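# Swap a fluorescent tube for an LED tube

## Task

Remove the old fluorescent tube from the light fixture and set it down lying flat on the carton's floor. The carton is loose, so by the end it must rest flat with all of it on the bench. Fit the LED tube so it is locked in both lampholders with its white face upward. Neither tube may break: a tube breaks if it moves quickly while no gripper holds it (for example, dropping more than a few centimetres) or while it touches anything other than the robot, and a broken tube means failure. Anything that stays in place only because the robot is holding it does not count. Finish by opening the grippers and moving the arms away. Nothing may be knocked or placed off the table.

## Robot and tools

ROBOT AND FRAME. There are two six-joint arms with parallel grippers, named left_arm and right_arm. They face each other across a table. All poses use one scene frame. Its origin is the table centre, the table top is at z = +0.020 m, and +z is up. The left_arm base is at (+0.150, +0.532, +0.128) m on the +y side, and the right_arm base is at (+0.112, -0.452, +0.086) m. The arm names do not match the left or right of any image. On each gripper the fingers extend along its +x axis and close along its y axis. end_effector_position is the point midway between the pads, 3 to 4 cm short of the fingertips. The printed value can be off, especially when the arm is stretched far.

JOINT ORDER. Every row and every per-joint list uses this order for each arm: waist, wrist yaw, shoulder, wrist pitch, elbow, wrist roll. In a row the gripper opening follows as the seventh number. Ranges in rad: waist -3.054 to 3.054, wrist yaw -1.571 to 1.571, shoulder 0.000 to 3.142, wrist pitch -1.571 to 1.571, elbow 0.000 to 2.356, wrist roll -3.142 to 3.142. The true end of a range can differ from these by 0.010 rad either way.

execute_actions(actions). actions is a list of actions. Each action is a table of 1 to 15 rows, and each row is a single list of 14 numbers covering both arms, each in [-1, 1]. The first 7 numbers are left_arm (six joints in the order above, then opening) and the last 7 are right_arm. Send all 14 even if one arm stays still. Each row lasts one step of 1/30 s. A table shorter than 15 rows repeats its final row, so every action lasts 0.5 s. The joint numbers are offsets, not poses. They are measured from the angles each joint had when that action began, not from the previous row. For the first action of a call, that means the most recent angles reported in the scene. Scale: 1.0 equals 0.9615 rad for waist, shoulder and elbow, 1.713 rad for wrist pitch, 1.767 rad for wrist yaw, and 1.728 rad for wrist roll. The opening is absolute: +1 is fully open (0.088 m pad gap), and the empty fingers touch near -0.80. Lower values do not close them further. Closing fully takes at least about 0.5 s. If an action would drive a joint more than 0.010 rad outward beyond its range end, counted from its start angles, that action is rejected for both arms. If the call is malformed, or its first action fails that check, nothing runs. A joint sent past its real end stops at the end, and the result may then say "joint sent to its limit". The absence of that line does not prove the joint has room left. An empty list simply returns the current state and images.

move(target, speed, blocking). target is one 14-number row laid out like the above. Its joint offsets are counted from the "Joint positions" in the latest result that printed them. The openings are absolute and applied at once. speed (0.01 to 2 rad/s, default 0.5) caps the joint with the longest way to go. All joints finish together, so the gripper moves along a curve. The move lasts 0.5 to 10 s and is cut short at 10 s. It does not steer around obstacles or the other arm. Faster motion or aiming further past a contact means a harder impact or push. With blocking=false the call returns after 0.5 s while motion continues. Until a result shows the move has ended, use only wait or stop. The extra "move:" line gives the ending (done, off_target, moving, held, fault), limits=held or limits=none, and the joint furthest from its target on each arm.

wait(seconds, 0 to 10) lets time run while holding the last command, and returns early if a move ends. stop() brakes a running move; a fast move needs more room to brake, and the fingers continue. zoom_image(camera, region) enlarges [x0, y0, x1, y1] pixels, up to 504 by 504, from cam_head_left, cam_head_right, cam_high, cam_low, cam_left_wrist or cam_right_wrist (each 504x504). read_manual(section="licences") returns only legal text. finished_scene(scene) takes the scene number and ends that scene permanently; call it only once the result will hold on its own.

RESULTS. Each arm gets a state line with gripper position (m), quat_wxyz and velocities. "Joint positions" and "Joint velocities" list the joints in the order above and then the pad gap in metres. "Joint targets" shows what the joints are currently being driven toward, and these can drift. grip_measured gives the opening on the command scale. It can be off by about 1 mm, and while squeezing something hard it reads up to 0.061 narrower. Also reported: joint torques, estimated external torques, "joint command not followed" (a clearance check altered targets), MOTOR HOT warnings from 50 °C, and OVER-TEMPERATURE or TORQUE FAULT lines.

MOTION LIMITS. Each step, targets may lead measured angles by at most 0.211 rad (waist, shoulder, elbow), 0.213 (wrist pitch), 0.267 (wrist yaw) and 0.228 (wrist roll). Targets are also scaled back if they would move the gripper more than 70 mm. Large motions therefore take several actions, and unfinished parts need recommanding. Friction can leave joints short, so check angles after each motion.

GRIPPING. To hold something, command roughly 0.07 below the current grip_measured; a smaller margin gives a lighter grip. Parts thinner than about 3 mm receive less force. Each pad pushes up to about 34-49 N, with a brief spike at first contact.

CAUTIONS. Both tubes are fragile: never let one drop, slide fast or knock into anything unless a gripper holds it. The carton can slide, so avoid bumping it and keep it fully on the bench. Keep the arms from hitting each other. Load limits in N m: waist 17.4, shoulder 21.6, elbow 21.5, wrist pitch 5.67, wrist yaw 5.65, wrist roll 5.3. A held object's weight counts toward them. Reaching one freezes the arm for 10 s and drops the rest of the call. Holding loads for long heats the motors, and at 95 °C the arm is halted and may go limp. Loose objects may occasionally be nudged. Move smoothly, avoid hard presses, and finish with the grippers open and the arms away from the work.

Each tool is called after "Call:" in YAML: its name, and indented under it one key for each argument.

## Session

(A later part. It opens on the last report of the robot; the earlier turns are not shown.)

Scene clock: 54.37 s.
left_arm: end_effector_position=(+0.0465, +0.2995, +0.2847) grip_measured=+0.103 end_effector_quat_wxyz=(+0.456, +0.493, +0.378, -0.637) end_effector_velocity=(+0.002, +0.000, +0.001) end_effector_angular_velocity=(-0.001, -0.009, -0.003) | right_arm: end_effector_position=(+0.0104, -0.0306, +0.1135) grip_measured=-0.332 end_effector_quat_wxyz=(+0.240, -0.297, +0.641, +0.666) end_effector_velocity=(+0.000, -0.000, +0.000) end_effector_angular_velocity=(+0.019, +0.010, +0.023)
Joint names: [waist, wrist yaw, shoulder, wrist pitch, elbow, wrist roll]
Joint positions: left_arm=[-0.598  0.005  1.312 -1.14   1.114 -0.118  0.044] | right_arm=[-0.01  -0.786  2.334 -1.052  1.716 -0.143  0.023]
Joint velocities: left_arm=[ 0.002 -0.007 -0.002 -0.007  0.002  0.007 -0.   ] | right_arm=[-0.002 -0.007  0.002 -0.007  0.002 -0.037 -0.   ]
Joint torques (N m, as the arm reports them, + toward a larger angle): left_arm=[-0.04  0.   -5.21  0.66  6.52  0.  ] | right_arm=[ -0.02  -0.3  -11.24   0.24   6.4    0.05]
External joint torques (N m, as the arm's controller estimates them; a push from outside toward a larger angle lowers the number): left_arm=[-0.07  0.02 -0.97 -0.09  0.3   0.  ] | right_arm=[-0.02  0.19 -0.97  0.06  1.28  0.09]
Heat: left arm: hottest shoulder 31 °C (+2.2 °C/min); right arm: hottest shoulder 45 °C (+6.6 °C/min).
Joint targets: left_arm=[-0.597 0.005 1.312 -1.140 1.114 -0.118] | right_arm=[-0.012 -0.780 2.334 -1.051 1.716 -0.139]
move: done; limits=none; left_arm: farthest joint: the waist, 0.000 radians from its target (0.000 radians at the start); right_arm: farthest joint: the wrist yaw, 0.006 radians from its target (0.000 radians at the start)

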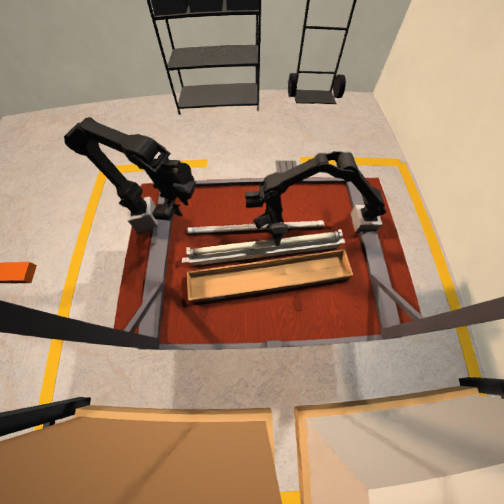

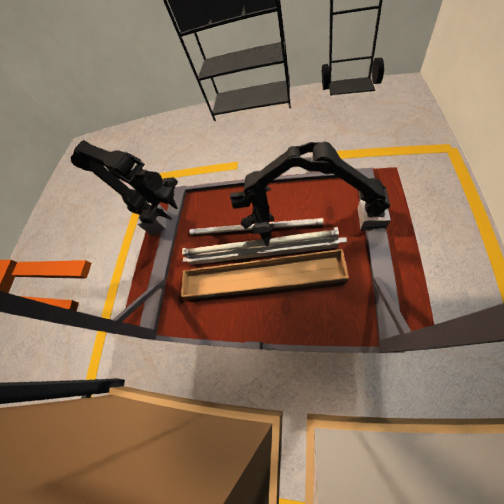

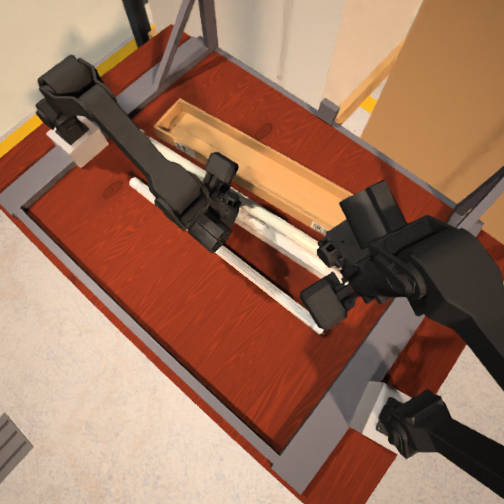

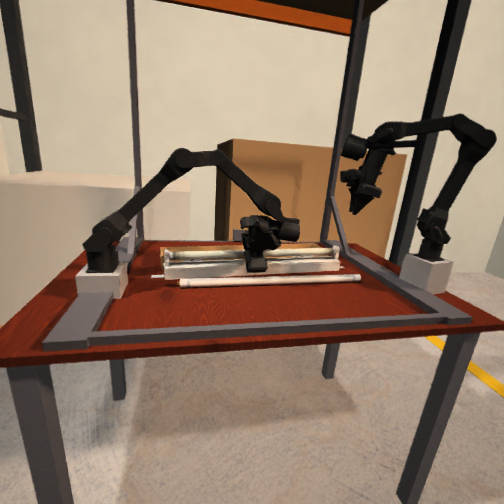

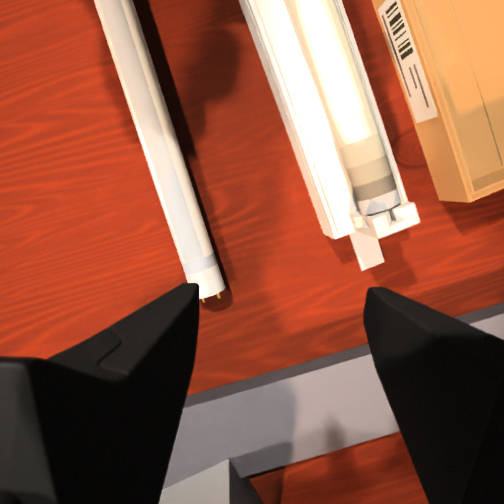

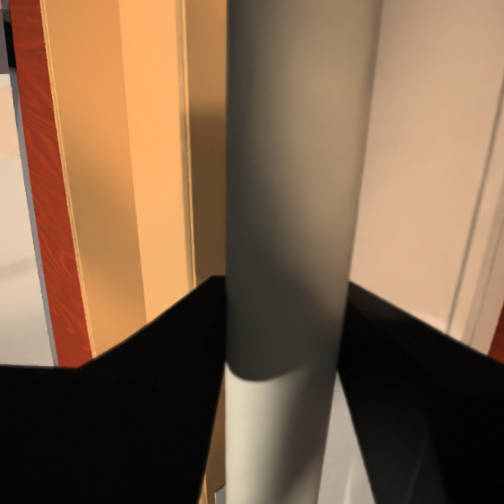

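Well aligned. Sweep back gripped.

Call:
move:
  target: [0,0,0,0,0,0,0.1,0.138,0.224,-0.112,0.012,0.012,0.102,-0.42]
  speed: 0.3

Call:
move:
  target: [0,0,0,0,0,0,0.1,0.161,0.224,0.03,-0.046,0.097,0.088,-0.42]
  speed: 0.3

Call:
zoom_image:
  camera: "cam_left_wrist"
  region: [320,150,440,270]

Scene clock: 61.27 s.
left_arm: end_effector_position=(+0.0465, +0.2995, +0.2847) grip_measured=+0.103 end_effector_quat_wxyz=(+0.456, +0.493, +0.378, -0.637) end_effector_velocity=(+0.001, +0.001, +0.001) end_effector_angular_velocity=(+0.000, -0.006, +0.006) | right_arm: end_effector_position=(+0.0028, -0.0311, +0.1197) grip_measured=-0.332 end_effector_quat_wxyz=(+0.365, -0.416, +0.568, +0.608) end_effector_velocity=(-0.004, -0.003, +0.002) end_effector_angular_velocity=(-0.007, +0.021, +0.010)
Joint names: [waist, wrist yaw, shoulder, wrist pitch, elbow, wrist roll]
Joint positions: left_arm=[-0.598  0.005  1.312 -1.14   1.114 -0.118  0.044] | right_arm=[ 0.121 -0.397  2.242 -1.032  1.722  0.03   0.023]
Joint velocities: left_arm=[-0.002 -0.007 -0.002 -0.007  0.002 -0.007 -0.   ] | right_arm=[ 0.002 -0.022 -0.002 -0.007 -0.002 -0.007 -0.   ]
Joint torques (N m, as the arm reports them, + toward a larger angle): left_arm=[-0.04  0.   -5.22  0.67  6.51  0.  ] | right_arm=[  0.05   0.05 -12.82   0.34   7.42   0.1 ]
External joint torques (N m, as the arm's controller estimates them; a push from outside toward a larger angle lowers the number): left_arm=[-0.03  0.01 -0.98 -0.09  0.29  0.  ] | right_arm=[-0.03  0.33 -2.68 -0.02  1.94  0.12]
Heat: left arm: hottest shoulder 31 °C (+1.0 °C/min); right arm: hottest shoulder 46 °C (+7.2 °C/min).
Joint targets: left_arm=[-0.597 0.005 1.312 -1.140 1.114 -0.118] | right_arm=[0.122 -0.390 2.227 -1.031 1.728 0.033]
move: off_target (right_arm); limits=none; left_arm: farthest joint: the waist, 0.000 radians from its target (0.000 radians at the start); right_arm: farthest joint: the shoulder, 0.016 radians from its target (0.108 radians at the start)

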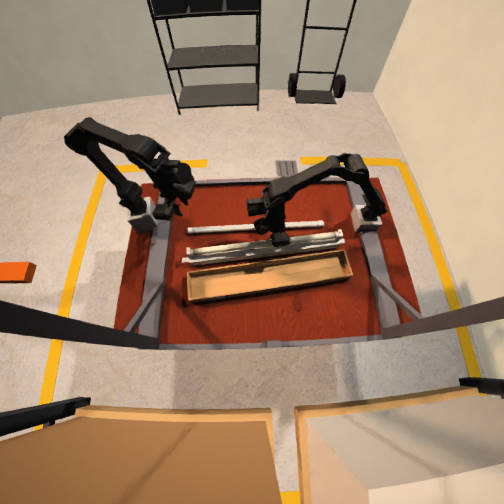

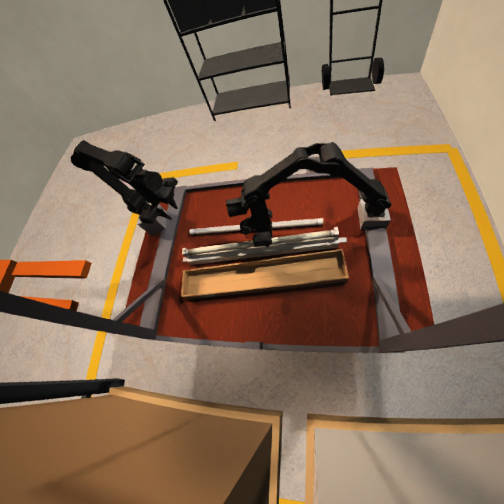

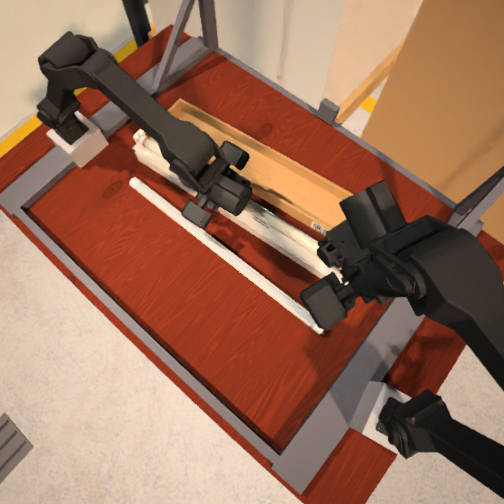

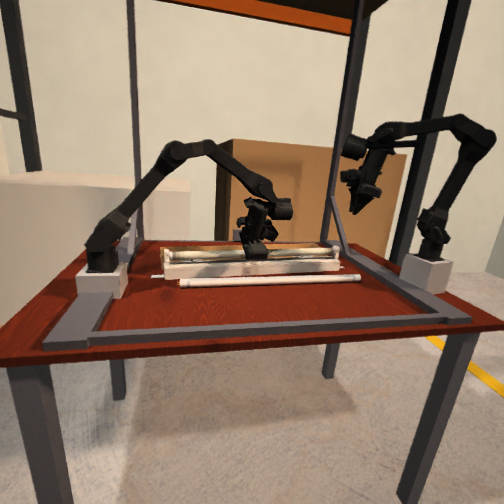

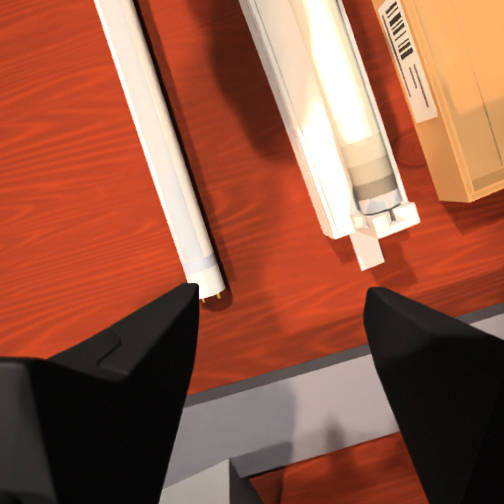

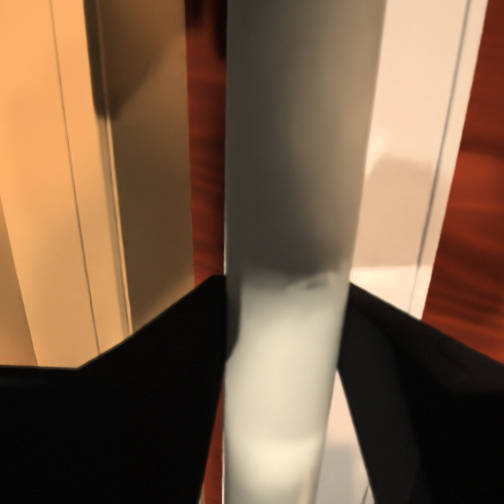

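Scene clock: 63.17 s.
left_arm: end_effector_position=(+0.0465, +0.2995, +0.2847) grip_measured=+0.103 end_effector_quat_wxyz=(+0.456, +0.493, +0.378, -0.637) end_effector_velocity=(+0.000, +0.002, -0.001) end_effector_angular_velocity=(+0.005, -0.008, +0.001) | right_arm: end_effector_position=(-0.0058, -0.0319, +0.1228) grip_measured=-0.332 end_effector_quat_wxyz=(+0.477, -0.517, +0.477, +0.526) end_effector_velocity=(-0.001, -0.004, -0.001) end_effector_angular_velocity=(-0.018, +0.018, +0.005)
Joint names: [waist, wrist yaw, shoulder, wrist pitch, elbow, wrist roll]
Joint positions: left_arm=[-0.598  0.005  1.312 -1.14   1.114 -0.118  0.044] | right_arm=[ 0.273 -0.007  2.255 -1.109  1.804  0.182  0.023]
Joint velocities: left_arm=[-0.007 -0.007 -0.002 -0.007 -0.002 -0.007 -0.   ] | right_arm=[-0.002 -0.022 -0.002 -0.007 -0.007 -0.007 -0.   ]
Joint torques (N m, as the arm reports them, + toward a larger angle): left_arm=[-0.04  0.   -5.22  0.67  6.51  0.01] | right_arm=[ 0.17  0.23 -9.41  0.19  8.1  -0.01]
External joint torques (N m, as the arm's controller estimates them; a push from outside toward a larger angle lowers the number): left_arm=[-0.01  0.01 -0.97 -0.07  0.35  0.  ] | right_arm=[ 0.21  0.23  0.84 -0.15  2.58 -0.01]
Heat: left arm: hottest shoulder 31 °C (+1.0 °C/min); right arm: hottest shoulder 47 °C (+8.1 °C/min).
Joint targets: left_arm=[-0.598 0.005 1.312 -1.140 1.114 -0.118] | right_arm=[0.276 -0.002 2.271 -1.111 1.815 0.182]
move: off_target (right_arm); limits=none; left_arm: farthest joint: the waist, 0.000 radians from its target (0.000 radians at the start); right_arm: farthest joint: the shoulder, 0.016 radians from its target (0.029 radians at the start)

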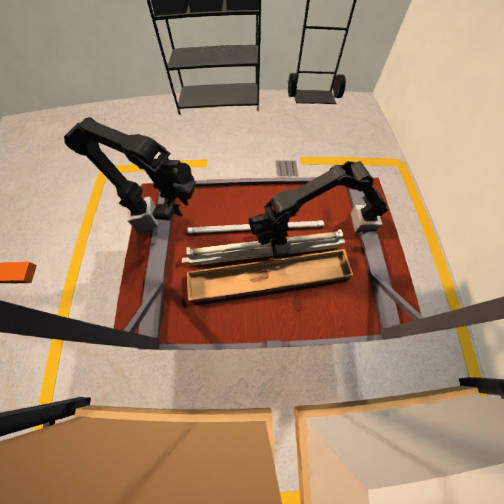

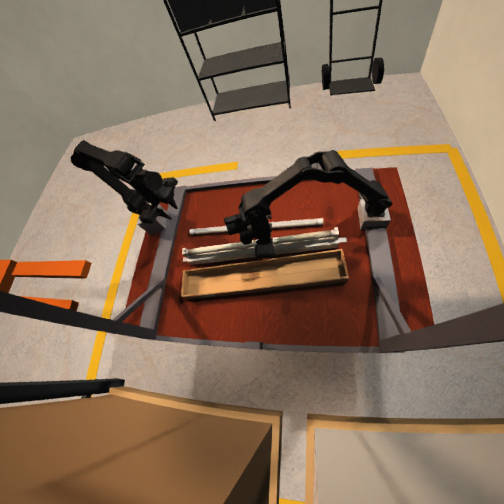

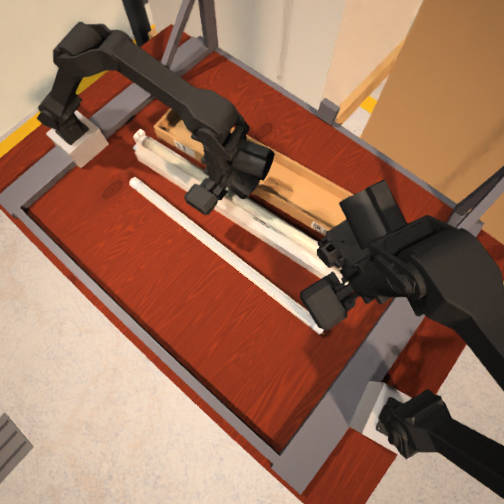

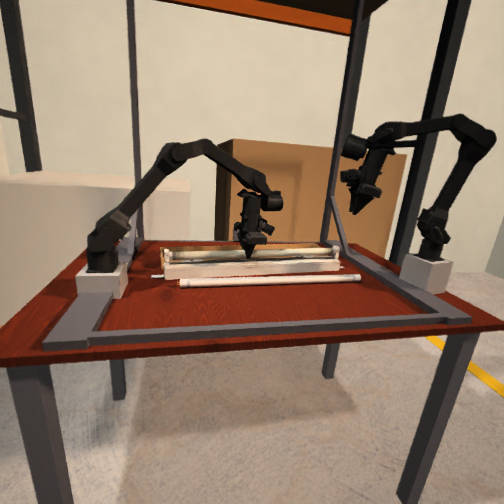

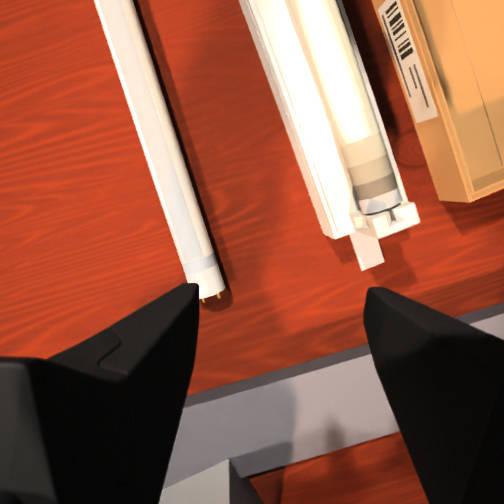

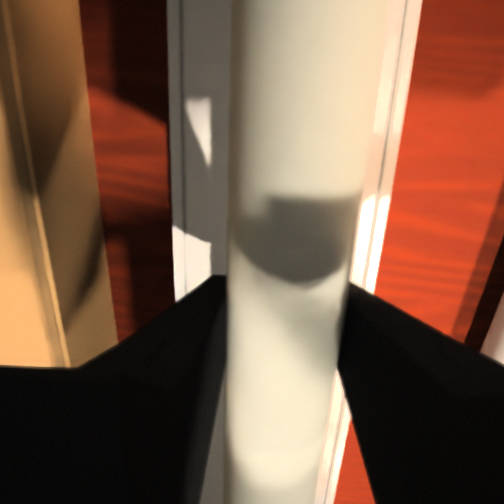

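Region (320, 150, 440, 270) of cam_left_wrist's 504x504 image, scaled by 4.200, with more detail than that image has.

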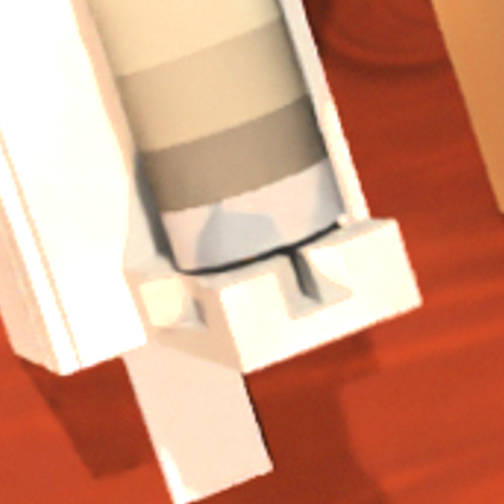

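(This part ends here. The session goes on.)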